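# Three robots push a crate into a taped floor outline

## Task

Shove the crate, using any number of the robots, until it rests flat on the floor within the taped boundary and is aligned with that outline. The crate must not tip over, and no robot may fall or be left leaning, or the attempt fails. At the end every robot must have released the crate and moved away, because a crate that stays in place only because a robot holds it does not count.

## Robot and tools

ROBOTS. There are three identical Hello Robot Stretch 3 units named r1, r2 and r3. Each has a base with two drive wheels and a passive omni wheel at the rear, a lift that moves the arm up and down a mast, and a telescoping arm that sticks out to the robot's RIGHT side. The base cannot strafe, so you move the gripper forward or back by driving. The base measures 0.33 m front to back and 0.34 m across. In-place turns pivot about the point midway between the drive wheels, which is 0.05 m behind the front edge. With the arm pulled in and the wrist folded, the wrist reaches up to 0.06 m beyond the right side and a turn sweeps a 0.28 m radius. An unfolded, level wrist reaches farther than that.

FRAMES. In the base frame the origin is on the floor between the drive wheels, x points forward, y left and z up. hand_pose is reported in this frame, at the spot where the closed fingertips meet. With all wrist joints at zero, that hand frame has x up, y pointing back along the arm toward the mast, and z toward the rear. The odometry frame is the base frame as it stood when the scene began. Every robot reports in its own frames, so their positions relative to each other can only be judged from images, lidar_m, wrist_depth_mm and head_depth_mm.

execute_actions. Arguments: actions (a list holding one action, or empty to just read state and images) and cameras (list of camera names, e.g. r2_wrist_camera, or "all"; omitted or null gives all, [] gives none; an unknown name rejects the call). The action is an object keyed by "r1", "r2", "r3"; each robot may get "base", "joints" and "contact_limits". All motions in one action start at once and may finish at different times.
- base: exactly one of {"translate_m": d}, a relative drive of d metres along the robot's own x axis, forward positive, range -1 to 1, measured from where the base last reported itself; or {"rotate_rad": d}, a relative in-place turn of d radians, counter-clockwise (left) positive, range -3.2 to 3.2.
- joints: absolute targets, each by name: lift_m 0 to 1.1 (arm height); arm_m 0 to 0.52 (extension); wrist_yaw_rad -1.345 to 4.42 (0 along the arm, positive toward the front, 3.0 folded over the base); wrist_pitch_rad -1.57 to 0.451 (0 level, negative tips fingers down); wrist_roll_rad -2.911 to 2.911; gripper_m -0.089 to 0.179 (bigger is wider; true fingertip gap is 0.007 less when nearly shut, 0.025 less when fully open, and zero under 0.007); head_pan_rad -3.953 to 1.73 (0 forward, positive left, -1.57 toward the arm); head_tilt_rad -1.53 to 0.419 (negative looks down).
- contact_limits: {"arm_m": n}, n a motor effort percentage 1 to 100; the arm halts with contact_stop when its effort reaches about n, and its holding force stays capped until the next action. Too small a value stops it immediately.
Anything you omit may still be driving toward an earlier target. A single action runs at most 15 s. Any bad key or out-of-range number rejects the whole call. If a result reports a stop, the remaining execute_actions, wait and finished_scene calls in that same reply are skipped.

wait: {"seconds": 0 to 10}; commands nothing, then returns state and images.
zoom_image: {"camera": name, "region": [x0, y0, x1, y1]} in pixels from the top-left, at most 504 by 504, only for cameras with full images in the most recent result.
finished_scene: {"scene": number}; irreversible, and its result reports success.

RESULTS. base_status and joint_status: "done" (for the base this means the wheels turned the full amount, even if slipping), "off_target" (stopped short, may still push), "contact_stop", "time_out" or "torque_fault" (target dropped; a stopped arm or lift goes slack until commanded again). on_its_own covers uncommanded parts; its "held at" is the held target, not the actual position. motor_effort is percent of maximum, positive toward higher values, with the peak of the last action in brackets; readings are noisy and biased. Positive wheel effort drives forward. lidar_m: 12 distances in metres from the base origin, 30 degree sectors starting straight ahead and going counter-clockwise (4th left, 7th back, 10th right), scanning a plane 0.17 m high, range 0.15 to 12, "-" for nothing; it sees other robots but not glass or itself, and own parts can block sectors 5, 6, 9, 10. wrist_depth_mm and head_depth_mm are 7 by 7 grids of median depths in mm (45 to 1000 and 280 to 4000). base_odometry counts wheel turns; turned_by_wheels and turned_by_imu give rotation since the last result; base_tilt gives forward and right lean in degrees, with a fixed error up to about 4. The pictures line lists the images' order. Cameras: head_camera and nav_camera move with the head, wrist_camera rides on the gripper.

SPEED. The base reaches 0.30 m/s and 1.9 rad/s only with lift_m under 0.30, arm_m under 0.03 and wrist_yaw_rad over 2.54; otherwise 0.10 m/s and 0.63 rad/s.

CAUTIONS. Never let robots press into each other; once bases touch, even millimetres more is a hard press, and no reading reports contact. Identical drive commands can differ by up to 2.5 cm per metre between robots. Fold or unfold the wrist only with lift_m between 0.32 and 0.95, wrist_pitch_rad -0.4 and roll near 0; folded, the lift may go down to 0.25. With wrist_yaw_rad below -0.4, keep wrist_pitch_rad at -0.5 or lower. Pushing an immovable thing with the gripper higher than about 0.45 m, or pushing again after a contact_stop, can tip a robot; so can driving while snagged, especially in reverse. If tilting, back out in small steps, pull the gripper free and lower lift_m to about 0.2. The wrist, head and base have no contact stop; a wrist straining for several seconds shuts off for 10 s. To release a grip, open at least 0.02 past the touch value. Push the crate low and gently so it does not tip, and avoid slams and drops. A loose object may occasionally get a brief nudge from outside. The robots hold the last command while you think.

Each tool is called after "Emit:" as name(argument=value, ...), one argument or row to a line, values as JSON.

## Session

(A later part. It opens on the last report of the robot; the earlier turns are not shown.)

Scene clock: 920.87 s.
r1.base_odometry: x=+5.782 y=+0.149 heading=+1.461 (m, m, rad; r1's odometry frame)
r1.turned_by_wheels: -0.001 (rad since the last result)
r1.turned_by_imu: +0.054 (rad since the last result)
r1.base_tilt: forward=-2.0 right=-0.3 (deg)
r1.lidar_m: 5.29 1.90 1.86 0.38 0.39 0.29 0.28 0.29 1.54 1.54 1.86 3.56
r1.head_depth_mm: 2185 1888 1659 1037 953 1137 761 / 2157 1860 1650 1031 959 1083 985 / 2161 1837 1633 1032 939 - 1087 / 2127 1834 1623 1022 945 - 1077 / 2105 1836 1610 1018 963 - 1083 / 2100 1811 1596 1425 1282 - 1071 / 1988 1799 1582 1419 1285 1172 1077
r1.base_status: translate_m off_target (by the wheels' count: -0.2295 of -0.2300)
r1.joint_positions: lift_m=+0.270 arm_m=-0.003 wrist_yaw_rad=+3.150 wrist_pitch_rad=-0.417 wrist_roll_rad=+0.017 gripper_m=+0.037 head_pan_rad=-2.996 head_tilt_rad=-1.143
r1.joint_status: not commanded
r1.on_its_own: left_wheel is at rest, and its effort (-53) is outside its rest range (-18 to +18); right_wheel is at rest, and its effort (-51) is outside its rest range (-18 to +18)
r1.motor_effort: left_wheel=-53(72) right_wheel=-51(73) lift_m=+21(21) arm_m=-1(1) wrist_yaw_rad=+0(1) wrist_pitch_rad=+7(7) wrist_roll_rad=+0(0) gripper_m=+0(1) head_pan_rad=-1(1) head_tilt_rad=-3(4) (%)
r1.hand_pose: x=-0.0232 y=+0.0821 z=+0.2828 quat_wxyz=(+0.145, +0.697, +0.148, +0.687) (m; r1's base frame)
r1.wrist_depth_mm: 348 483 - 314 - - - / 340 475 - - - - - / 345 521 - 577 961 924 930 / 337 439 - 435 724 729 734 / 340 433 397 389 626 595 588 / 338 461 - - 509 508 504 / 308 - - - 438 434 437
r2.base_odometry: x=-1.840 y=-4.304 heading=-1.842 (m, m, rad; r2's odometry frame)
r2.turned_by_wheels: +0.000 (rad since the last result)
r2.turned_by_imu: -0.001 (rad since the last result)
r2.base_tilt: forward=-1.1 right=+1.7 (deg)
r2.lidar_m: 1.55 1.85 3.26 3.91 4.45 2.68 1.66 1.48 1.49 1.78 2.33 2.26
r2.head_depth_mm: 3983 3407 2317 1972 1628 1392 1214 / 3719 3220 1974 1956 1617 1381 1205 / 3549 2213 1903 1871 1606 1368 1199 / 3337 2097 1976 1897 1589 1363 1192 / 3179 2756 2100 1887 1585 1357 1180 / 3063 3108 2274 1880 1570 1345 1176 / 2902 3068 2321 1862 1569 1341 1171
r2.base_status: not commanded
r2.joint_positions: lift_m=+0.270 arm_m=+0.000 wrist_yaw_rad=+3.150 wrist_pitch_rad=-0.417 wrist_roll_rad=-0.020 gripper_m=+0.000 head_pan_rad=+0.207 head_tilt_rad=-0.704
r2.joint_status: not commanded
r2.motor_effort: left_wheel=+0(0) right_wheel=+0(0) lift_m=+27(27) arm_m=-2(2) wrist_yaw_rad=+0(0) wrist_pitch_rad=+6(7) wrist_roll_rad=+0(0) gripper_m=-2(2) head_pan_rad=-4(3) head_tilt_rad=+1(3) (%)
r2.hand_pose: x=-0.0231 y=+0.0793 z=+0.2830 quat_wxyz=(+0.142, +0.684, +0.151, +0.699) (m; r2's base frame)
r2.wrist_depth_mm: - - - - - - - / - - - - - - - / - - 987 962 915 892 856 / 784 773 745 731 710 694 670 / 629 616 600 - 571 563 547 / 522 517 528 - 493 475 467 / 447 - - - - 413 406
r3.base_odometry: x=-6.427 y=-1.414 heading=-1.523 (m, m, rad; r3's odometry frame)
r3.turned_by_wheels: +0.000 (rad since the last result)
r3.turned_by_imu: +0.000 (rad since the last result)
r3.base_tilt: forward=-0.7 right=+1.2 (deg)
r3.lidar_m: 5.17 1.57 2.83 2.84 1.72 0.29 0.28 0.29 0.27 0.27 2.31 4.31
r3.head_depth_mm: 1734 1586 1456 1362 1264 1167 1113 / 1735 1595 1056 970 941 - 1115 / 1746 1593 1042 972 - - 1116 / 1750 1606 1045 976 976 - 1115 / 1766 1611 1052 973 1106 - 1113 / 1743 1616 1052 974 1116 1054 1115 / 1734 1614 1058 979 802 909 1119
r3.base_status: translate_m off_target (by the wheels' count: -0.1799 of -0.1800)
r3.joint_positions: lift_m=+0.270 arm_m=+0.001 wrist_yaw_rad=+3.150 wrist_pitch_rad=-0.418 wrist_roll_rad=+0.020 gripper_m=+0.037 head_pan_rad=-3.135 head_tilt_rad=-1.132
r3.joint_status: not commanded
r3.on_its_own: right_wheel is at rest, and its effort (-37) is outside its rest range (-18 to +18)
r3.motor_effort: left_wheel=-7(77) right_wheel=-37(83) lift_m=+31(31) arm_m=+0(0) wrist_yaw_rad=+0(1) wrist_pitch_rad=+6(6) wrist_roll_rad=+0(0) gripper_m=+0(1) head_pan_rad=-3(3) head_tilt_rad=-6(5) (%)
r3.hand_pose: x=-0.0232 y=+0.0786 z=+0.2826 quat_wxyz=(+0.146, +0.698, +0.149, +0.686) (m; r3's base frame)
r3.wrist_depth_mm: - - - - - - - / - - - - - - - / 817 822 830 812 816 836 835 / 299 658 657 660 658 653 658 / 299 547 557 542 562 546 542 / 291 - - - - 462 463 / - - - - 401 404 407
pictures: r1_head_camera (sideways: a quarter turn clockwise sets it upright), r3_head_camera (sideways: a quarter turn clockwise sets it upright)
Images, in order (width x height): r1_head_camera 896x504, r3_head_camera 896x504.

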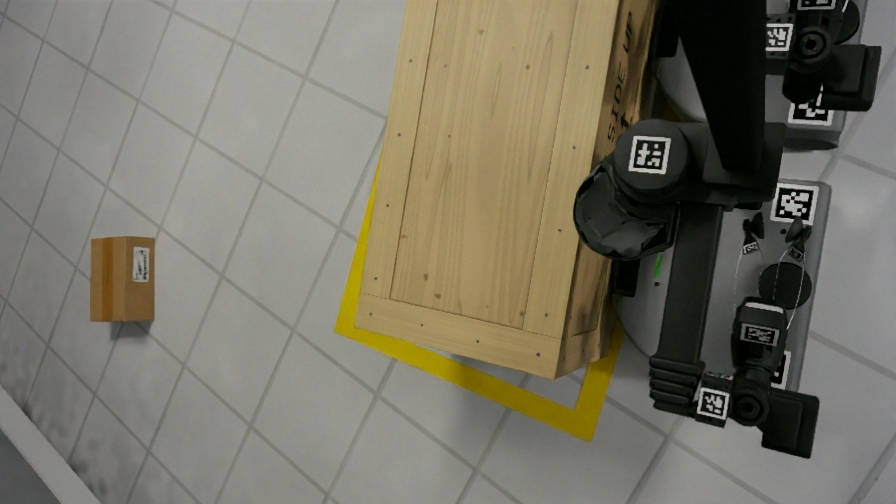

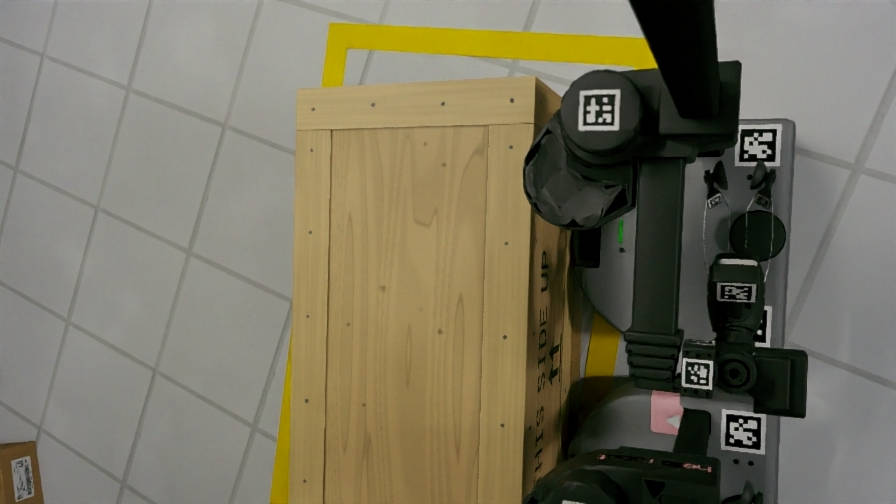

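Emit:
execute_actions(
  actions=[
    {"r1":{"base":{"translate_m":0.01}},"r3":{"base":{"translate_m":0.3}}},
  ],
  cameras=[],
)

Emit:
execute_actions(
  actions=[
    {"r1":{"base":{"rotate_rad":-0.46}},"r3":{"base":{"rotate_rad":-0.42}}},
  ],
  cameras=[],
)

Emit:
execute_actions(
  actions=[
    {"r1":{"base":{"translate_m":0.29}},"r3":{"base":{"translate_m":0.24}}},
  ],
  cameras=[],
)

Emit:
execute_actions(
  actions=[
    {"r1":{"base":{"rotate_rad":0.45}},"r3":{"base":{"rotate_rad":0.46}}},
  ],
  cameras=["r1_head_camera","r3_head_camera"],
)

Scene clock: 936.27 s.
r1.base_odometry: x=+5.783 y=+0.159 heading=+1.461 (m, m, rad; r1's odometry frame)
r1.turned_by_wheels: +0.000 (rad since the last result)
r1.turned_by_imu: +0.002 (rad since the last result)
r1.base_tilt: forward=-1.9 right=-0.4 (deg)
r1.lidar_m: 5.27 1.90 0.47 3.22 0.40 0.30 0.29 0.30 1.54 1.55 1.87 3.57
r1.head_depth_mm: 2177 1889 1652 1043 954 1219 1106 / 2165 1875 1648 1034 960 1231 1107 / 2158 1859 1618 1027 958 - 1089 / 2145 1829 1617 1018 960 - 1080 / 2104 1833 1610 1015 981 - 1078 / 2111 1809 1592 1430 1274 - 1074 / 1976 1790 1593 1424 1289 1177 1078
r1.base_status: done
r1.joint_positions: lift_m=+0.270 arm_m=-0.003 wrist_yaw_rad=+3.150 wrist_pitch_rad=-0.417 wrist_roll_rad=+0.017 gripper_m=+0.037 head_pan_rad=-2.996 head_tilt_rad=-1.143
r1.joint_status: not commanded
r1.motor_effort: left_wheel=+0(43) right_wheel=+0(42) lift_m=+21(21) arm_m=-1(1) wrist_yaw_rad=+0(0) wrist_pitch_rad=+7(7) wrist_roll_rad=+0(0) gripper_m=+1(0) head_pan_rad=-1(2) head_tilt_rad=-2(3) (%)
r1.hand_pose: x=-0.0232 y=+0.0821 z=+0.2828 quat_wxyz=(+0.145, +0.697, +0.148, +0.687) (m; r1's base frame)
r1.wrist_depth_mm: 351 500 - - - 547 321 / 353 501 - - - - - / 351 537 - 918 565 572 906 / 351 524 - 661 437 441 716 / 349 522 584 595 408 403 419 / 351 488 - - 440 462 491 / 322 - - - 429 434 440
r2.base_odometry: x=-1.840 y=-4.304 heading=-1.842 (m, m, rad; r2's odometry frame)
r2.turned_by_wheels: +0.000 (rad since the last result)
r2.turned_by_imu: -0.001 (rad since the last result)
r2.base_tilt: forward=-1.2 right=+1.8 (deg)
r2.lidar_m: 1.32 1.35 3.26 3.92 4.45 2.68 1.66 1.48 1.48 1.78 2.34 2.27
r2.head_depth_mm: - 3330 2321 1968 1626 1394 1213 / 3745 3276 1970 1947 1616 1382 1202 / 3541 3246 2071 1932 1610 1372 1202 / 1600 1872 1539 1756 1597 1364 1194 / 3170 2882 1683 1757 1584 1351 1187 / 3046 3085 2268 1875 1578 1349 1180 / 2928 3059 2321 1868 1566 1337 1175
r2.base_status: not commanded
r2.joint_positions: lift_m=+0.270 arm_m=+0.000 wrist_yaw_rad=+3.150 wrist_pitch_rad=-0.417 wrist_roll_rad=-0.020 gripper_m=+0.000 head_pan_rad=+0.207 head_tilt_rad=-0.704
r2.joint_status: not commanded
r2.motor_effort: left_wheel=+0(0) right_wheel=-1(1) lift_m=+27(27) arm_m=-2(2) wrist_yaw_rad=+0(0) wrist_pitch_rad=+6(6) wrist_roll_rad=+0(0) gripper_m=-3(1) head_pan_rad=-3(3) head_tilt_rad=+2(2) (%)
r2.hand_pose: x=-0.0231 y=+0.0793 z=+0.2830 quat_wxyz=(+0.142, +0.684, +0.151, +0.699) (m; r2's base frame)
r2.wrist_depth_mm: - - - - - - - / - - - - - - - / - - 995 966 928 893 858 / 780 767 756 721 709 697 675 / 626 613 598 - 587 567 555 / 522 517 527 - 490 474 465 / 450 - - - - 411 404
r3.base_odometry: x=-6.413 y=-1.713 heading=-1.523 (m, m, rad; r3's odometry frame)
r3.turned_by_wheels: +0.000 (rad since the last result)
r3.turned_by_imu: +0.001 (rad since the last result)
r3.base_tilt: forward=-0.7 right=+1.2 (deg)
r3.lidar_m: 4.97 1.37 1.35 2.75 1.90 0.60 0.58 0.43 0.47 2.03 2.43 4.50
r3.head_depth_mm: 1740 1591 1457 1354 1260 1174 1112 / 1744 1148 1078 1341 1289 - 1112 / 1751 1138 1068 1344 - - 1119 / 1751 1142 1074 1339 1302 - 1118 / 1755 1142 1073 1339 1292 - 1113 / 1757 1146 1077 1205 1239 1194 1117 / 1770 1147 841 814 1161 1200 1128
r3.base_status: done
r3.joint_positions: lift_m=+0.270 arm_m=+0.001 wrist_yaw_rad=+3.150 wrist_pitch_rad=-0.418 wrist_roll_rad=+0.020 gripper_m=+0.037 head_pan_rad=-3.135 head_tilt_rad=-1.132
r3.joint_status: not commanded
r3.motor_effort: left_wheel=+0(11) right_wheel=+1(22) lift_m=+31(31) arm_m=+0(0) wrist_yaw_rad=+0(1) wrist_pitch_rad=+6(6) wrist_roll_rad=-1(0) gripper_m=+0(1) head_pan_rad=-3(3) head_tilt_rad=-5(4) (%)
r3.hand_pose: x=-0.0232 y=+0.0786 z=+0.2826 quat_wxyz=(+0.146, +0.698, +0.149, +0.686) (m; r3's base frame)
r3.wrist_depth_mm: - - - - - - - / - - - - - - - / 809 833 838 831 822 813 828 / 650 657 657 653 661 656 656 / 546 542 552 545 562 548 542 / 464 - - - - 463 464 / - - - - 401 404 404
pictures: none
No camera images: the call's "cameras" was empty. Leave "cameras" out to get every camera's image.

Scene clock: 937.80 s.
r1.base_odometry: x=+5.783 y=+0.159 heading=+1.001 (m, m, rad; r1's odometry frame)
r1.turned_by_wheels: -0.460 (rad since the last result)
r1.turned_by_imu: -0.461 (rad since the last result)
r1.base_tilt: forward=-2.0 right=-0.4 (deg)
r1.lidar_m: 4.15 5.24 1.85 0.47 3.26 0.38 0.29 0.29 0.31 1.54 1.56 1.96
r1.head_depth_mm: 2208 1899 1650 1052 1309 1245 973 / 2170 1874 1162 1035 1283 1238 1079 / 2150 1837 1623 1025 1074 - 1084 / 2131 1842 1620 1027 967 - 1077 / 2096 1822 1608 1016 956 - 1083 / 2086 1803 1590 1009 942 - 1070 / 2060 1785 1582 1017 944 1171 1077
r1.base_status: done
r1.joint_positions: lift_m=+0.270 arm_m=-0.003 wrist_yaw_rad=+3.150 wrist_pitch_rad=-0.417 wrist_roll_rad=+0.017 gripper_m=+0.037 head_pan_rad=-2.996 head_tilt_rad=-1.143
r1.joint_status: not commanded
r1.motor_effort: left_wheel=+2(7) right_wheel=-2(6) lift_m=+21(21) arm_m=-1(2) wrist_yaw_rad=-1(1) wrist_pitch_rad=+7(7) wrist_roll_rad=+0(0) gripper_m=-1(1) head_pan_rad=-1(1) head_tilt_rad=-3(3) (%)
r1.hand_pose: x=-0.0232 y=+0.0821 z=+0.2828 quat_wxyz=(+0.145, +0.697, +0.148, +0.687) (m; r1's base frame)
r1.wrist_depth_mm: - - - - - - - / - - - - - - - / 930 916 - 552 879 936 934 / 703 734 - 452 487 703 717 / 583 589 584 500 568 585 589 / 495 514 - - 519 503 502 / 435 - - - 432 431 438
r2.base_odometry: x=-1.840 y=-4.304 heading=-1.842 (m, m, rad; r2's odometry frame)
r2.turned_by_wheels: +0.000 (rad since the last result)
r2.turned_by_imu: +0.000 (rad since the last result)
r2.base_tilt: forward=-1.3 right=+1.7 (deg)
r2.lidar_m: 1.26 1.35 3.25 3.89 4.46 2.69 1.66 1.48 1.48 1.78 2.33 2.26
r2.head_depth_mm: 3990 3341 2299 1950 1635 1393 1211 / 3767 3287 1963 1953 1616 1381 1198 / 3548 3271 2036 1941 1612 1376 1198 / 3232 2081 1455 1739 1595 1366 1194 / 3079 2011 1991 1745 1587 1355 1189 / 3074 3121 2339 1881 1576 1348 1178 / 2903 3048 2319 1867 1553 1339 1173
r2.base_status: not commanded
r2.joint_positions: lift_m=+0.270 arm_m=+0.000 wrist_yaw_rad=+3.150 wrist_pitch_rad=-0.417 wrist_roll_rad=-0.020 gripper_m=+0.000 head_pan_rad=+0.207 head_tilt_rad=-0.704
r2.joint_status: not commanded
r2.motor_effort: left_wheel=+0(0) right_wheel=+1(0) lift_m=+27(27) arm_m=-2(3) wrist_yaw_rad=+0(0) wrist_pitch_rad=+6(6) wrist_roll_rad=+0(0) gripper_m=-2(2) head_pan_rad=-3(4) head_tilt_rad=+2(2) (%)
r2.hand_pose: x=-0.0231 y=+0.0793 z=+0.2830 quat_wxyz=(+0.142, +0.684, +0.151, +0.699) (m; r2's base frame)
r2.wrist_depth_mm: - - - - - - - / - - - - - - - / - - 998 955 921 889 857 / 796 777 751 727 710 688 677 / 631 615 611 - 582 565 558 / 523 515 528 - 490 480 463 / 446 - - - - 415 404
r3.base_odometry: x=-6.413 y=-1.713 heading=-1.943 (m, m, rad; r3's odometry frame)
r3.turned_by_wheels: -0.420 (rad since the last result)
r3.turned_by_imu: -0.413 (rad since the last result)
r3.base_tilt: forward=-0.7 right=+1.3 (deg)
r3.lidar_m: 5.06 4.33 1.35 2.73 2.77 1.91 0.59 0.58 0.37 0.47 2.06 2.62
r3.head_depth_mm: 1723 1590 1463 1359 1267 1159 1114 / 1728 1588 1471 1363 1295 - 1113 / 1732 1593 1467 1361 - - 1116 / 1746 1596 1439 1355 1300 - 1119 / 1751 1155 1076 1329 1288 - 1119 / 1767 1143 1058 1276 1283 1191 1118 / 1777 1143 1059 1173 1123 1113 1126
r3.base_status: done
r3.joint_positions: lift_m=+0.270 arm_m=+0.001 wrist_yaw_rad=+3.150 wrist_pitch_rad=-0.418 wrist_roll_rad=+0.020 gripper_m=+0.037 head_pan_rad=-3.135 head_tilt_rad=-1.132
r3.joint_status: not commanded
r3.motor_effort: left_wheel=+2(8) right_wheel=-2(9) lift_m=+30(30) arm_m=+0(0) wrist_yaw_rad=+0(0) wrist_pitch_rad=+6(6) wrist_roll_rad=+0(0) gripper_m=-1(1) head_pan_rad=-4(3) head_tilt_rad=-6(6) (%)
r3.hand_pose: x=-0.0232 y=+0.0786 z=+0.2826 quat_wxyz=(+0.146, +0.698, +0.149, +0.686) (m; r3's base frame)
r3.wrist_depth_mm: - - - - - - - / - - - - - - - / 836 821 827 818 828 824 816 / 661 653 653 646 653 651 652 / 548 548 553 544 562 546 543 / 464 - - - - 462 462 / - - - - 404 403 408
pictures: none
No camera images: the call's "cameras" was empty. Leave "cameras" out to get every camera's image.

Scene clock: 940.57 s.
r1.base_odometry: x=+5.939 y=+0.404 heading=+1.001 (m, m, rad; r1's odometry frame)
r1.turned_by_wheels: +0.000 (rad since the last result)
r1.turned_by_imu: +0.001 (rad since the last result)
r1.base_tilt: forward=-1.9 right=-0.4 (deg)
r1.lidar_m: 4.03 5.04 3.53 0.47 3.29 0.73 0.56 0.55 1.63 1.50 1.52 1.92
r1.head_depth_mm: 2199 1887 1191 1453 1329 1242 968 / 2160 1865 1155 1408 1328 1231 1083 / 2131 1854 1151 1373 1333 - 1089 / 2127 1829 1145 1258 1320 - 1073 / 2129 1823 1139 1166 1310 - 1075 / 2090 1809 1129 1138 1291 - 1068 / 2079 1782 1562 1425 1289 1175 1078
r1.base_status: done
r1.joint_positions: lift_m=+0.270 arm_m=-0.003 wrist_yaw_rad=+3.150 wrist_pitch_rad=-0.417 wrist_roll_rad=+0.017 gripper_m=+0.037 head_pan_rad=-2.996 head_tilt_rad=-1.143
r1.joint_status: not commanded
r1.motor_effort: left_wheel=+2(10) right_wheel=-3(7) lift_m=+21(21) arm_m=-1(1) wrist_yaw_rad=+0(0) wrist_pitch_rad=+7(7) wrist_roll_rad=+0(0) gripper_m=-1(0) head_pan_rad=-2(0) head_tilt_rad=-2(3) (%)
r1.hand_pose: x=-0.0232 y=+0.0821 z=+0.2828 quat_wxyz=(+0.145, +0.697, +0.148, +0.687) (m; r1's base frame)
r1.wrist_depth_mm: - - - 565 - - - / - - - - - - - / 899 893 - 574 922 939 925 / 719 705 - 461 721 714 722 / 580 582 562 504 592 597 599 / 493 510 - - 509 505 506 / 442 - - - 431 428 432
r2.base_odometry: x=-1.840 y=-4.304 heading=-1.842 (m, m, rad; r2's odometry frame)
r2.turned_by_wheels: +0.000 (rad since the last result)
r2.turned_by_imu: -0.001 (rad since the last result)
r2.base_tilt: forward=-1.1 right=+1.9 (deg)
r2.lidar_m: 1.73 1.18 3.25 3.91 4.46 2.68 1.66 1.48 1.48 1.78 2.33 2.26
r2.head_depth_mm: 3998 3344 2328 1972 1631 1389 1210 / 3797 3262 1964 1941 1617 1380 1199 / 3595 3231 2080 1927 1609 1375 1199 / 3377 2276 2229 1901 1596 1364 1192 / 3189 3155 2147 1705 1589 1362 1185 / 1520 1658 1535 1608 1576 1351 1180 / 2880 3045 2176 1858 1556 1340 1170
r2.base_status: not commanded
r2.joint_positions: lift_m=+0.270 arm_m=+0.000 wrist_yaw_rad=+3.150 wrist_pitch_rad=-0.417 wrist_roll_rad=-0.020 gripper_m=+0.000 head_pan_rad=+0.207 head_tilt_rad=-0.704
r2.joint_status: not commanded
r2.motor_effort: left_wheel=+0(0) right_wheel=-1(0) lift_m=+27(27) arm_m=-2(2) wrist_yaw_rad=+0(0) wrist_pitch_rad=+6(7) wrist_roll_rad=+0(0) gripper_m=-3(2) head_pan_rad=-3(3) head_tilt_rad=+2(1) (%)
r2.hand_pose: x=-0.0231 y=+0.0793 z=+0.2830 quat_wxyz=(+0.142, +0.684, +0.151, +0.699) (m; r2's base frame)
r2.wrist_depth_mm: - - - - - - - / - - - - - - - / - - - 954 939 889 861 / 790 772 755 721 714 697 662 / 624 614 603 - 577 564 550 / 522 514 529 - 494 481 465 / 446 - - - - 411 407
r3.base_odometry: x=-6.501 y=-1.937 heading=-1.943 (m, m, rad; r3's odometry frame)
r3.turned_by_wheels: +0.000 (rad since the last result)
r3.turned_by_imu: +0.001 (rad since the last result)
r3.base_tilt: forward=-0.7 right=+1.2 (deg)
r3.lidar_m: 4.85 4.40 1.31 1.29 2.81 2.13 0.81 0.79 0.36 0.36 2.03 2.60
r3.head_depth_mm: 1730 1590 1456 1365 1260 1160 1113 / 1749 1592 1460 1360 1297 - 1113 / 1739 1600 1472 1358 - - 1117 / 1749 1546 1438 1373 1300 - 1118 / 1260 1154 1397 1376 1289 - 1120 / 1256 1150 1308 1368 1280 1200 1117 / 1788 1150 1221 1377 1130 1066 1125
r3.base_status: done
r3.joint_positions: lift_m=+0.270 arm_m=+0.001 wrist_yaw_rad=+3.150 wrist_pitch_rad=-0.418 wrist_roll_rad=+0.020 gripper_m=+0.037 head_pan_rad=-3.135 head_tilt_rad=-1.132
r3.joint_status: not commanded
r3.motor_effort: left_wheel=+2(10) right_wheel=-1(7) lift_m=+31(30) arm_m=+0(0) wrist_yaw_rad=+0(1) wrist_pitch_rad=+6(6) wrist_roll_rad=+0(0) gripper_m=-1(1) head_pan_rad=-3(3) head_tilt_rad=-5(6) (%)
r3.hand_pose: x=-0.0232 y=+0.0786 z=+0.2826 quat_wxyz=(+0.146, +0.698, +0.149, +0.686) (m; r3's base frame)
r3.wrist_depth_mm: - - - - - - - / - - - - - - - / 837 828 813 837 826 825 824 / 665 656 653 653 648 652 658 / 538 541 555 542 560 545 543 / 466 - - - - 465 464 / - - - - 399 405 406
pictures: none
No camera images: the call's "cameras" was empty. Leave "cameras" out to get every camera's image.

Scene clock: 942.03 s.
r1.base_odometry: x=+5.939 y=+0.404 heading=+1.451 (m, m, rad; r1's odometry frame)
r1.turned_by_wheels: +0.450 (rad since the last result)
r1.turned_by_imu: +0.452 (rad since the last result)
r1.base_tilt: forward=-1.9 right=-0.4 (deg)
r1.lidar_m: 4.98 3.62 0.47 3.27 0.78 0.57 0.55 1.68 1.50 1.51 1.81 3.41
r1.head_depth_mm: 2180 1878 1167 1088 1310 1239 984 / 2156 1852 1163 1084 1316 1237 1026 / 2119 1855 1153 1117 1335 - 1093 / 2013 1851 1538 1223 1328 - 1079 / 2140 1832 1597 1436 1315 - 1080 / 2097 1804 1598 1429 1295 - 1074 / 1982 1786 1582 1407 1289 1173 1076
r1.base_status: done
r1.joint_positions: lift_m=+0.270 arm_m=-0.003 wrist_yaw_rad=+3.150 wrist_pitch_rad=-0.417 wrist_roll_rad=+0.017 gripper_m=+0.037 head_pan_rad=-2.996 head_tilt_rad=-1.143
r1.joint_status: not commanded
r1.motor_effort: left_wheel=-2(6) right_wheel=+3(9) lift_m=+21(21) arm_m=-1(1) wrist_yaw_rad=+0(0) wrist_pitch_rad=+7(7) wrist_roll_rad=+0(0) gripper_m=+0(0) head_pan_rad=-1(1) head_tilt_rad=-4(3) (%)
r1.hand_pose: x=-0.0232 y=+0.0821 z=+0.2828 quat_wxyz=(+0.145, +0.697, +0.148, +0.687) (m; r1's base frame)
r1.wrist_depth_mm: - - - - - 385 - / 714 - - - - - - / 721 913 - 613 557 901 961 / 675 721 - 474 445 440 717 / 589 583 594 557 425 440 594 / 490 518 - - 476 481 503 / 442 - - - 435 429 442
r2.base_odometry: x=-1.840 y=-4.304 heading=-1.842 (m, m, rad; r2's odometry frame)
r2.turned_by_wheels: +0.000 (rad since the last result)
r2.turned_by_imu: +0.000 (rad since the last result)
r2.base_tilt: forward=-1.2 right=+1.7 (deg)
r2.lidar_m: 1.73 1.23 3.26 3.92 4.44 2.69 1.66 1.48 1.48 1.78 2.33 2.26
r2.head_depth_mm: - 3327 2319 1970 1630 1394 1220 / 3723 3264 1981 1957 1624 1385 1206 / 3595 3240 2073 1934 1602 1369 1199 / 3392 2272 2236 1917 1594 1372 1193 / 3181 2883 1473 1740 1581 1358 1187 / 1468 1734 1589 1679 1578 1351 1177 / 2937 2958 2093 1807 1562 1343 1176
r2.base_status: not commanded
r2.joint_positions: lift_m=+0.270 arm_m=+0.000 wrist_yaw_rad=+3.150 wrist_pitch_rad=-0.417 wrist_roll_rad=-0.020 gripper_m=+0.000 head_pan_rad=+0.207 head_tilt_rad=-0.704
r2.joint_status: not commanded
r2.motor_effort: left_wheel=-1(0) right_wheel=+0(0) lift_m=+27(27) arm_m=-2(3) wrist_yaw_rad=+0(0) wrist_pitch_rad=+6(6) wrist_roll_rad=+0(0) gripper_m=-2(2) head_pan_rad=-4(4) head_tilt_rad=+2(2) (%)
r2.hand_pose: x=-0.0231 y=+0.0793 z=+0.2830 quat_wxyz=(+0.142, +0.684, +0.151, +0.699) (m; r2's base frame)
r2.wrist_depth_mm: - - - - - - - / - - - - - - - / - - 994 941 923 893 858 / 797 768 751 724 708 687 676 / 632 617 597 - 576 558 554 / 517 520 531 - 489 479 467 / 448 - - - - 412 406
r3.base_odometry: x=-6.501 y=-1.937 heading=-1.483 (m, m, rad; r3's odometry frame)
r3.turned_by_wheels: +0.460 (rad since the last result)
r3.turned_by_imu: +0.452 (rad since the last result)
r3.base_tilt: forward=-0.7 right=+1.2 (deg)
r3.lidar_m: 4.73 3.04 1.29 2.78 2.13 0.82 0.80 0.42 0.43 2.01 2.47 4.86
r3.head_depth_mm: 1673 1155 1438 1355 1267 1159 1120 / 1238 1148 1368 1356 1290 - 1117 / 1244 1148 1382 1368 - - 1118 / 1244 1159 1406 1369 1307 - 1115 / 1246 1168 1429 1374 1291 - 1116 / 1250 1171 1436 1356 1200 1201 1123 / 1699 1176 1351 824 1143 1200 1127
r3.base_status: done
r3.joint_positions: lift_m=+0.270 arm_m=+0.001 wrist_yaw_rad=+3.150 wrist_pitch_rad=-0.418 wrist_roll_rad=+0.020 gripper_m=+0.037 head_pan_rad=-3.135 head_tilt_rad=-1.132
r3.joint_status: not commanded
r3.motor_effort: left_wheel=-1(7) right_wheel=+4(12) lift_m=+30(31) arm_m=+0(0) wrist_yaw_rad=-1(0) wrist_pitch_rad=+6(6) wrist_roll_rad=-1(0) gripper_m=+0(0) head_pan_rad=-3(3) head_tilt_rad=-5(5) (%)
r3.hand_pose: x=-0.0232 y=+0.0786 z=+0.2826 quat_wxyz=(+0.146, +0.698, +0.149, +0.686) (m; r3's base frame)
r3.wrist_depth_mm: - - - - - - - / - - - - - - - / 828 834 825 820 818 824 818 / 655 660 651 653 657 655 653 / 545 550 549 544 562 542 545 / 465 - - - - 467 465 / - - - - 401 408 408
pictures: r1_head_camera (sideways: a quarter turn clockwise sets it upright), r3_head_camera (sideways: a quarter turn clockwise sets it upright)
Images, in order (width x height): r1_head_camera 896x504, r3_head_camera 896x504.

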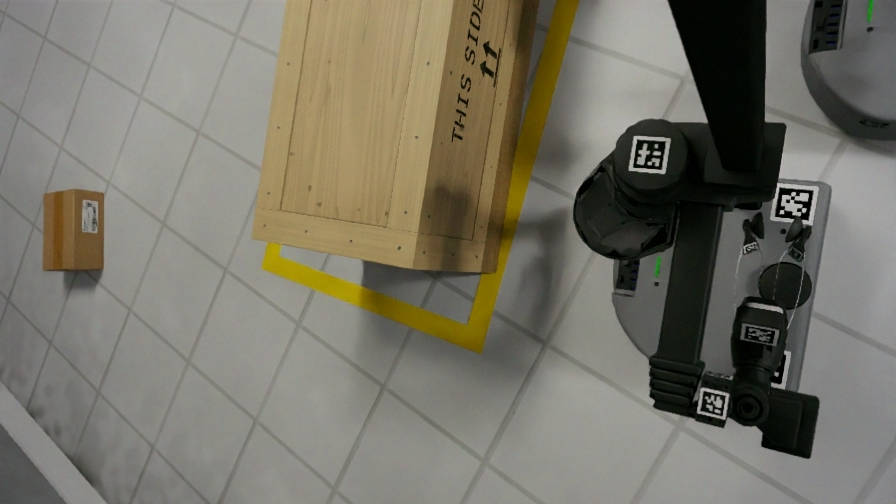

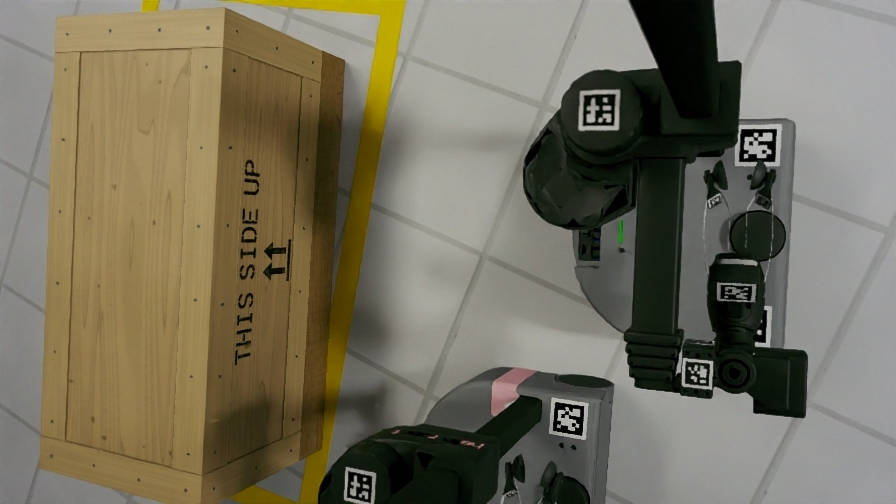

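Emit:
execute_actions(
  actions=[
    {"r1":{"base":{"translate_m":-0.26}},"r3":{"base":{"translate_m":-0.51}}},
  ],
  cameras=[],
)

Emit:
execute_actions(
  actions=[
    {"r1":{"base":{"translate_m":-0.14}},"r3":{"base":{"translate_m":-0.08}}},
  ],
  cameras=[],
)

Emit:
execute_actions(
  actions=[
    {"r1":{"base":{"translate_m":0.3}},"r3":{"base":{"translate_m":0.45}}},
  ],
  cameras=["r1_head_camera","r3_head_camera"],
)

Scene clock: 948.97 s.
r1.base_odometry: x=+5.908 y=+0.145 heading=+1.451 (m, m, rad; r1's odometry frame)
r1.turned_by_wheels: +0.000 (rad since the last result)
r1.turned_by_imu: +0.001 (rad since the last result)
r1.base_tilt: forward=-2.0 right=-0.5 (deg)
r1.lidar_m: 5.23 3.76 1.95 0.39 0.41 0.30 0.29 1.59 1.42 1.43 1.72 3.22
r1.head_depth_mm: 2157 1882 1644 1040 964 1138 728 / 2175 1886 1633 1035 960 1080 997 / 2149 1846 1624 1028 952 - 1094 / 2141 1848 1616 1024 961 - 1078 / 2086 1811 1602 1428 1305 - 1079 / 2053 1812 1595 1424 1299 - 1073 / 1932 1789 1583 1419 1286 1179 1073
r1.base_status: done
r1.joint_positions: lift_m=+0.270 arm_m=-0.003 wrist_yaw_rad=+3.150 wrist_pitch_rad=-0.417 wrist_roll_rad=+0.017 gripper_m=+0.037 head_pan_rad=-2.996 head_tilt_rad=-1.143
r1.joint_status: not commanded
r1.motor_effort: left_wheel=-1(8) right_wheel=+2(7) lift_m=+21(22) arm_m=-1(2) wrist_yaw_rad=+0(1) wrist_pitch_rad=+7(7) wrist_roll_rad=+0(0) gripper_m=+0(0) head_pan_rad=+0(2) head_tilt_rad=-3(3) (%)
r1.hand_pose: x=-0.0232 y=+0.0821 z=+0.2828 quat_wxyz=(+0.145, +0.697, +0.148, +0.687) (m; r1's base frame)
r1.wrist_depth_mm: 363 512 - 337 - - - / 364 515 - - - - - / 361 540 - 607 880 941 976 / 361 446 - 435 704 748 706 / 357 448 403 394 596 578 594 / 357 467 - - 517 490 503 / 328 - - - 427 432 439
r2.base_odometry: x=-1.840 y=-4.304 heading=-1.842 (m, m, rad; r2's odometry frame)
r2.turned_by_wheels: +0.000 (rad since the last result)
r2.turned_by_imu: -0.001 (rad since the last result)
r2.base_tilt: forward=-1.2 right=+1.8 (deg)
r2.lidar_m: 1.63 1.89 3.26 3.92 4.46 2.69 1.66 1.48 1.48 1.78 2.33 2.27
r2.head_depth_mm: - 3411 2313 1968 1630 1384 1210 / 3791 3239 1984 1963 1621 1381 1205 / 3443 2220 2009 1922 1604 1377 1198 / 3406 2279 2024 1913 1595 1369 1193 / 3166 2002 2111 1900 1587 1355 1188 / 3038 2826 2195 1887 1569 1346 1178 / 2889 3097 2307 1873 1570 1339 1174
r2.base_status: not commanded
r2.joint_positions: lift_m=+0.270 arm_m=+0.000 wrist_yaw_rad=+3.150 wrist_pitch_rad=-0.417 wrist_roll_rad=-0.020 gripper_m=+0.000 head_pan_rad=+0.207 head_tilt_rad=-0.704
r2.joint_status: not commanded
r2.motor_effort: left_wheel=+0(0) right_wheel=+1(0) lift_m=+27(27) arm_m=-3(2) wrist_yaw_rad=+0(0) wrist_pitch_rad=+7(6) wrist_roll_rad=+0(0) gripper_m=-2(1) head_pan_rad=-3(3) head_tilt_rad=+2(2) (%)
r2.hand_pose: x=-0.0231 y=+0.0793 z=+0.2830 quat_wxyz=(+0.142, +0.684, +0.151, +0.699) (m; r2's base frame)
r2.wrist_depth_mm: - - - - - - - / - - - - - - - / - - - 955 936 884 851 / 788 776 751 729 699 699 666 / 631 615 602 - 575 558 554 / 518 516 532 - 491 475 469 / 446 - - - - 414 401
r3.base_odometry: x=-6.545 y=-1.429 heading=-1.483 (m, m, rad; r3's odometry frame)
r3.turned_by_wheels: +0.000 (rad since the last result)
r3.turned_by_imu: -0.003 (rad since the last result)
r3.base_tilt: forward=-0.7 right=+1.3 (deg)
r3.lidar_m: 5.07 1.64 2.93 2.96 0.39 0.30 0.29 0.30 0.28 0.28 2.25 4.42
r3.head_depth_mm: 1747 1582 1042 967 1138 1160 1113 / 1749 1588 1039 969 945 - 1110 / 1731 1591 1049 970 - - 1113 / 1744 1605 1048 975 1023 - 1112 / 1752 1594 1051 976 1167 - 1114 / 1736 1619 1055 978 1118 1061 1119 / 1730 1605 1055 983 797 1021 1137
r3.base_status: done
r3.joint_positions: lift_m=+0.270 arm_m=+0.001 wrist_yaw_rad=+3.150 wrist_pitch_rad=-0.418 wrist_roll_rad=+0.020 gripper_m=+0.037 head_pan_rad=-3.135 head_tilt_rad=-1.132
r3.joint_status: not commanded
r3.motor_effort: left_wheel=-1(9) right_wheel=+4(9) lift_m=+31(30) arm_m=+0(1) wrist_yaw_rad=+0(1) wrist_pitch_rad=+6(6) wrist_roll_rad=+0(0) gripper_m=+0(0) head_pan_rad=-3(3) head_tilt_rad=-5(4) (%)
r3.hand_pose: x=-0.0232 y=+0.0786 z=+0.2826 quat_wxyz=(+0.146, +0.698, +0.149, +0.686) (m; r3's base frame)
r3.wrist_depth_mm: 286 - - - - - - / 290 - - - - - - / 293 408 814 836 825 826 838 / 298 410 653 656 662 653 662 / 301 415 554 541 562 544 548 / 295 - - - - 466 463 / - - - - 398 407 409
pictures: none
No camera images: the call's "cameras" was empty. Leave "cameras" out to get every camera's image.

Scene clock: 951.13 s.
r1.base_odometry: x=+5.891 y=+0.007 heading=+1.450 (m, m, rad; r1's odometry frame)
r1.turned_by_wheels: -0.001 (rad since the last result)
r1.turned_by_imu: +0.069 (rad since the last result)
r1.base_tilt: forward=-2.0 right=-0.5 (deg)
r1.lidar_m: 5.38 2.03 0.40 0.40 0.33 0.28 0.28 1.49 1.38 1.40 1.75 3.63
r1.head_depth_mm: 2188 1889 1639 1036 941 914 686 / 2178 1868 1655 1036 936 1101 965 / 2127 1809 1637 1028 947 - 1087 / 2136 1799 1618 1403 958 - 1073 / 2094 1811 1599 1436 1304 - 1080 / 1957 1806 1598 1438 1295 - 1072 / 1733 1794 1583 1421 1281 1173 1079
r1.base_status: translate_m off_target (by the wheels' count: -0.1395 of -0.1400)
r1.joint_positions: lift_m=+0.270 arm_m=-0.003 wrist_yaw_rad=+3.150 wrist_pitch_rad=-0.417 wrist_roll_rad=+0.017 gripper_m=+0.037 head_pan_rad=-2.996 head_tilt_rad=-1.143
r1.joint_status: not commanded
r1.on_its_own: left_wheel is at rest, and its effort (-57) is outside its rest range (-18 to +18); right_wheel is at rest, and its effort (-62) is outside its rest range (-18 to +18)
r1.motor_effort: left_wheel=-57(65) right_wheel=-62(81) lift_m=+21(22) arm_m=-2(2) wrist_yaw_rad=+0(2) wrist_pitch_rad=+7(7) wrist_roll_rad=+0(0) gripper_m=+0(1) head_pan_rad=-1(2) head_tilt_rad=-3(3) (%)
r1.hand_pose: x=-0.0232 y=+0.0821 z=+0.2828 quat_wxyz=(+0.145, +0.697, +0.148, +0.687) (m; r1's base frame)
r1.wrist_depth_mm: 281 359 - - 318 - - / 286 364 - - - - - / 293 392 - 556 856 906 908 / 294 397 - 435 460 740 722 / 303 405 535 398 407 610 589 / 300 389 - - 497 491 499 / 283 - - - 426 433 432
r2.base_odometry: x=-1.840 y=-4.304 heading=-1.842 (m, m, rad; r2's odometry frame)
r2.turned_by_wheels: +0.000 (rad since the last result)
r2.turned_by_imu: +0.000 (rad since the last result)
r2.base_tilt: forward=-1.1 right=+1.8 (deg)
r2.lidar_m: 1.68 2.02 3.25 3.93 4.45 2.69 1.66 1.48 1.49 1.78 2.33 2.27
r2.head_depth_mm: - 3353 2309 1956 1628 1391 1211 / 3792 3281 1980 1969 1615 1380 1204 / 3465 2196 2040 1935 1609 1372 1194 / 3435 2194 2027 1923 1595 1363 1194 / 3131 2156 2207 1910 1587 1356 1190 / 3044 2955 2287 1891 1563 1348 1180 / 2900 3091 2319 1863 1566 1337 1177
r2.base_status: not commanded
r2.joint_positions: lift_m=+0.270 arm_m=+0.000 wrist_yaw_rad=+3.150 wrist_pitch_rad=-0.417 wrist_roll_rad=-0.020 gripper_m=+0.000 head_pan_rad=+0.207 head_tilt_rad=-0.704
r2.joint_status: not commanded
r2.motor_effort: left_wheel=+0(1) right_wheel=-1(0) lift_m=+27(27) arm_m=-2(3) wrist_yaw_rad=+1(0) wrist_pitch_rad=+6(6) wrist_roll_rad=+0(0) gripper_m=-2(2) head_pan_rad=-4(3) head_tilt_rad=+2(2) (%)
r2.hand_pose: x=-0.0231 y=+0.0793 z=+0.2830 quat_wxyz=(+0.142, +0.684, +0.151, +0.699) (m; r2's base frame)
r2.wrist_depth_mm: - - - - - - - / - - - - - - - / - - - 936 923 886 859 / 796 770 746 723 710 697 668 / 625 614 600 - 581 561 552 / 525 519 530 - 488 477 471 / 448 - - - - 414 406
r3.base_odometry: x=-6.552 y=-1.349 heading=-1.483 (m, m, rad; r3's odometry frame)
r3.turned_by_wheels: +0.000 (rad since the last result)
r3.turned_by_imu: +0.039 (rad since the last result)
r3.base_tilt: forward=-0.7 right=+1.2 (deg)
r3.lidar_m: 4.84 1.68 2.96 3.00 0.33 0.28 0.28 0.31 0.30 0.40 2.29 4.78
r3.head_depth_mm: 1736 1586 1446 967 925 1164 1117 / 1728 1592 1039 969 918 - 1116 / 1756 1591 1043 970 - - 1114 / 1740 1594 1047 972 1037 - 1121 / 1754 1609 1054 973 1257 - 1113 / 1740 1612 1053 984 1142 1082 1121 / 1761 1618 1052 989 769 1084 1127
r3.base_status: done
r3.joint_positions: lift_m=+0.270 arm_m=+0.001 wrist_yaw_rad=+3.150 wrist_pitch_rad=-0.418 wrist_roll_rad=+0.020 gripper_m=+0.037 head_pan_rad=-3.135 head_tilt_rad=-1.133
r3.joint_status: not commanded
r3.motor_effort: left_wheel=+0(89) right_wheel=+3(91) lift_m=+30(30) arm_m=+0(1) wrist_yaw_rad=+0(2) wrist_pitch_rad=+6(6) wrist_roll_rad=+0(0) gripper_m=+0(0) head_pan_rad=-3(3) head_tilt_rad=-5(5) (%)
r3.hand_pose: x=-0.0232 y=+0.0786 z=+0.2826 quat_wxyz=(+0.146, +0.698, +0.149, +0.686) (m; r3's base frame)
r3.wrist_depth_mm: 245 314 - - - - - / 253 325 - - - - - / 261 335 837 820 830 821 819 / 266 347 641 653 653 658 658 / 274 357 530 543 561 546 547 / 279 - - - - 462 463 / - - - - 401 409 407
pictures: none
No camera images: the call's "cameras" was empty. Leave "cameras" out to get every camera's image.

Scene clock: 954.37 s.
r1.base_odometry: x=+5.928 y=+0.305 heading=+1.450 (m, m, rad; r1's odometry frame)
r1.turned_by_wheels: +0.000 (rad since the last result)
r1.turned_by_imu: +0.002 (rad since the last result)
r1.base_tilt: forward=-2.1 right=-0.3 (deg)
r1.lidar_m: 5.09 3.54 0.45 3.31 0.68 0.57 0.57 1.61 1.49 1.51 1.89 3.94
r1.head_depth_mm: 2203 1880 1170 1069 1287 1245 1008 / 2158 1879 1157 1088 1309 1234 984 / 2046 1854 1155 1150 1331 - 1091 / 2129 1845 1632 1354 1330 - 1074 / 2102 1823 1615 1439 1309 - 1077 / 2044 1803 1603 1432 1294 - 1074 / 1883 1818 1584 1429 1281 1171 1081
r1.base_status: done
r1.joint_positions: lift_m=+0.270 arm_m=-0.003 wrist_yaw_rad=+3.150 wrist_pitch_rad=-0.417 wrist_roll_rad=+0.017 gripper_m=+0.037 head_pan_rad=-2.996 head_tilt_rad=-1.143
r1.joint_status: not commanded
r1.motor_effort: left_wheel=+1(46) right_wheel=+0(56) lift_m=+21(21) arm_m=-2(1) wrist_yaw_rad=+1(0) wrist_pitch_rad=+7(7) wrist_roll_rad=+0(0) gripper_m=+0(0) head_pan_rad=-2(1) head_tilt_rad=-3(4) (%)
r1.hand_pose: x=-0.0232 y=+0.0821 z=+0.2828 quat_wxyz=(+0.145, +0.697, +0.148, +0.687) (m; r1's base frame)
r1.wrist_depth_mm: 588 - - - - 361 - / 603 - - - - - - / 605 827 - 601 563 878 883 / 601 720 - 478 437 444 719 / 571 590 572 508 406 417 592 / 493 497 - - 458 470 498 / 443 - - - 423 436 434
r2.base_odometry: x=-1.840 y=-4.304 heading=-1.842 (m, m, rad; r2's odometry frame)
r2.turned_by_wheels: +0.000 (rad since the last result)
r2.turned_by_imu: -0.001 (rad since the last result)
r2.base_tilt: forward=-1.0 right=+1.9 (deg)
r2.lidar_m: 1.32 1.31 3.25 3.92 4.45 2.69 1.66 1.48 1.48 1.78 2.33 2.27
r2.head_depth_mm: - 3314 2293 1962 1633 1391 1211 / 3777 3267 1991 1951 1621 1385 1203 / 3516 2322 2129 1913 1602 1371 1198 / 3387 2319 2245 1865 1591 1363 1189 / 3075 1830 1574 1716 1590 1351 1186 / 2982 2727 1652 1777 1578 1348 1178 / 2927 3038 2229 1880 1561 1342 1176
r2.base_status: not commanded
r2.joint_positions: lift_m=+0.270 arm_m=+0.000 wrist_yaw_rad=+3.150 wrist_pitch_rad=-0.417 wrist_roll_rad=-0.020 gripper_m=+0.000 head_pan_rad=+0.207 head_tilt_rad=-0.704
r2.joint_status: not commanded
r2.motor_effort: left_wheel=+0(0) right_wheel=+0(0) lift_m=+27(27) arm_m=-2(2) wrist_yaw_rad=+0(0) wrist_pitch_rad=+6(6) wrist_roll_rad=+0(0) gripper_m=-2(2) head_pan_rad=-3(3) head_tilt_rad=+2(2) (%)
r2.hand_pose: x=-0.0231 y=+0.0793 z=+0.2830 quat_wxyz=(+0.142, +0.684, +0.151, +0.699) (m; r2's base frame)
r2.wrist_depth_mm: - - - - - - - / - - - - - - - / - - 977 961 912 895 881 / 784 762 757 726 716 685 676 / 627 610 602 - 576 567 552 / 524 520 534 - 496 477 462 / 444 - - - - 413 408
r3.base_odometry: x=-6.513 y=-1.797 heading=-1.483 (m, m, rad; r3's odometry frame)
r3.turned_by_wheels: +0.000 (rad since the last result)
r3.turned_by_imu: +0.002 (rad since the last result)
r3.base_tilt: forward=-0.7 right=+1.2 (deg)
r3.lidar_m: 4.53 1.38 1.35 2.82 2.03 0.72 0.72 0.40 0.41 2.00 2.51 4.98
r3.head_depth_mm: 1722 1124 1249 1358 1261 1157 1115 / 1742 1129 1201 1358 1295 - 1114 / 1753 1132 1260 1361 - - 1111 / 1752 1134 1311 1374 1300 - 1119 / 1240 1151 1377 1372 1289 - 1114 / 1252 1173 1435 1363 1138 1194 1120 / 1763 1186 1449 803 1137 1205 1130
r3.base_status: done
r3.joint_positions: lift_m=+0.270 arm_m=+0.001 wrist_yaw_rad=+3.150 wrist_pitch_rad=-0.418 wrist_roll_rad=+0.020 gripper_m=+0.037 head_pan_rad=-3.135 head_tilt_rad=-1.133
r3.joint_status: not commanded
r3.motor_effort: left_wheel=-1(7) right_wheel=+3(12) lift_m=+30(30) arm_m=+0(0) wrist_yaw_rad=-1(0) wrist_pitch_rad=+6(6) wrist_roll_rad=+0(0) gripper_m=+0(0) head_pan_rad=-3(3) head_tilt_rad=-5(4) (%)
r3.hand_pose: x=-0.0232 y=+0.0786 z=+0.2826 quat_wxyz=(+0.146, +0.698, +0.149, +0.686) (m; r3's base frame)
r3.wrist_depth_mm: - - - - - - - / - - - - - - - / 825 821 842 826 825 824 815 / 653 655 646 655 655 656 655 / 548 548 552 548 561 541 542 / 467 - - - - 464 465 / - - - - 399 405 408
pictures: r1_head_camera (sideways: a quarter turn clockwise sets it upright), r3_head_camera (sideways: a quarter turn clockwise sets it upright)
Images, in order (width x height): r1_head_camera 896x504, r3_head_camera 896x504.

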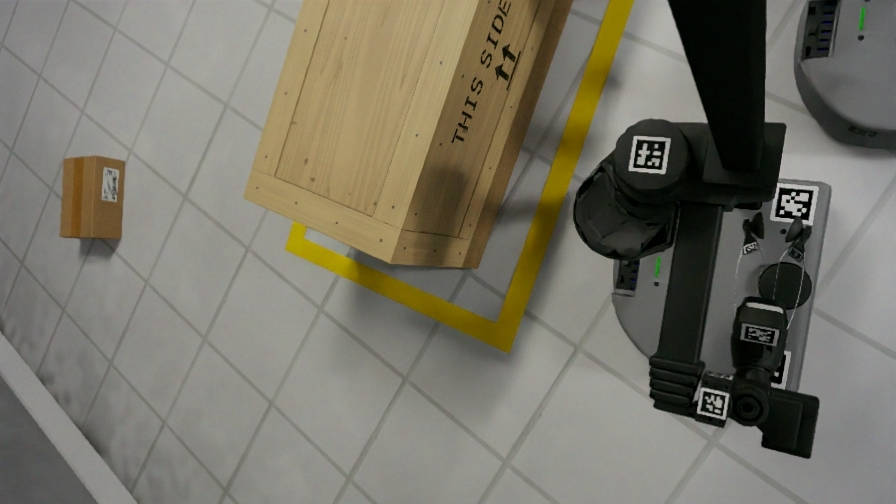

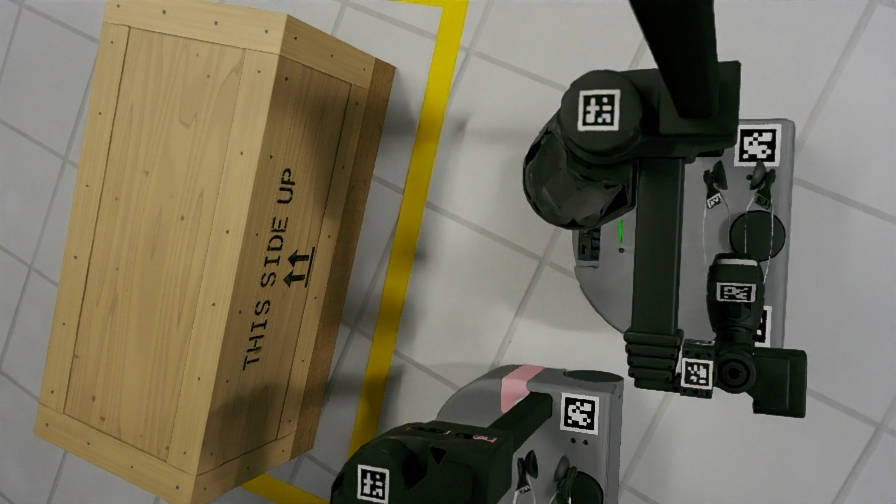

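Aligned and centred.

Emit:
finished_scene(
  scene=1,
)

The scene is finished: the task was done.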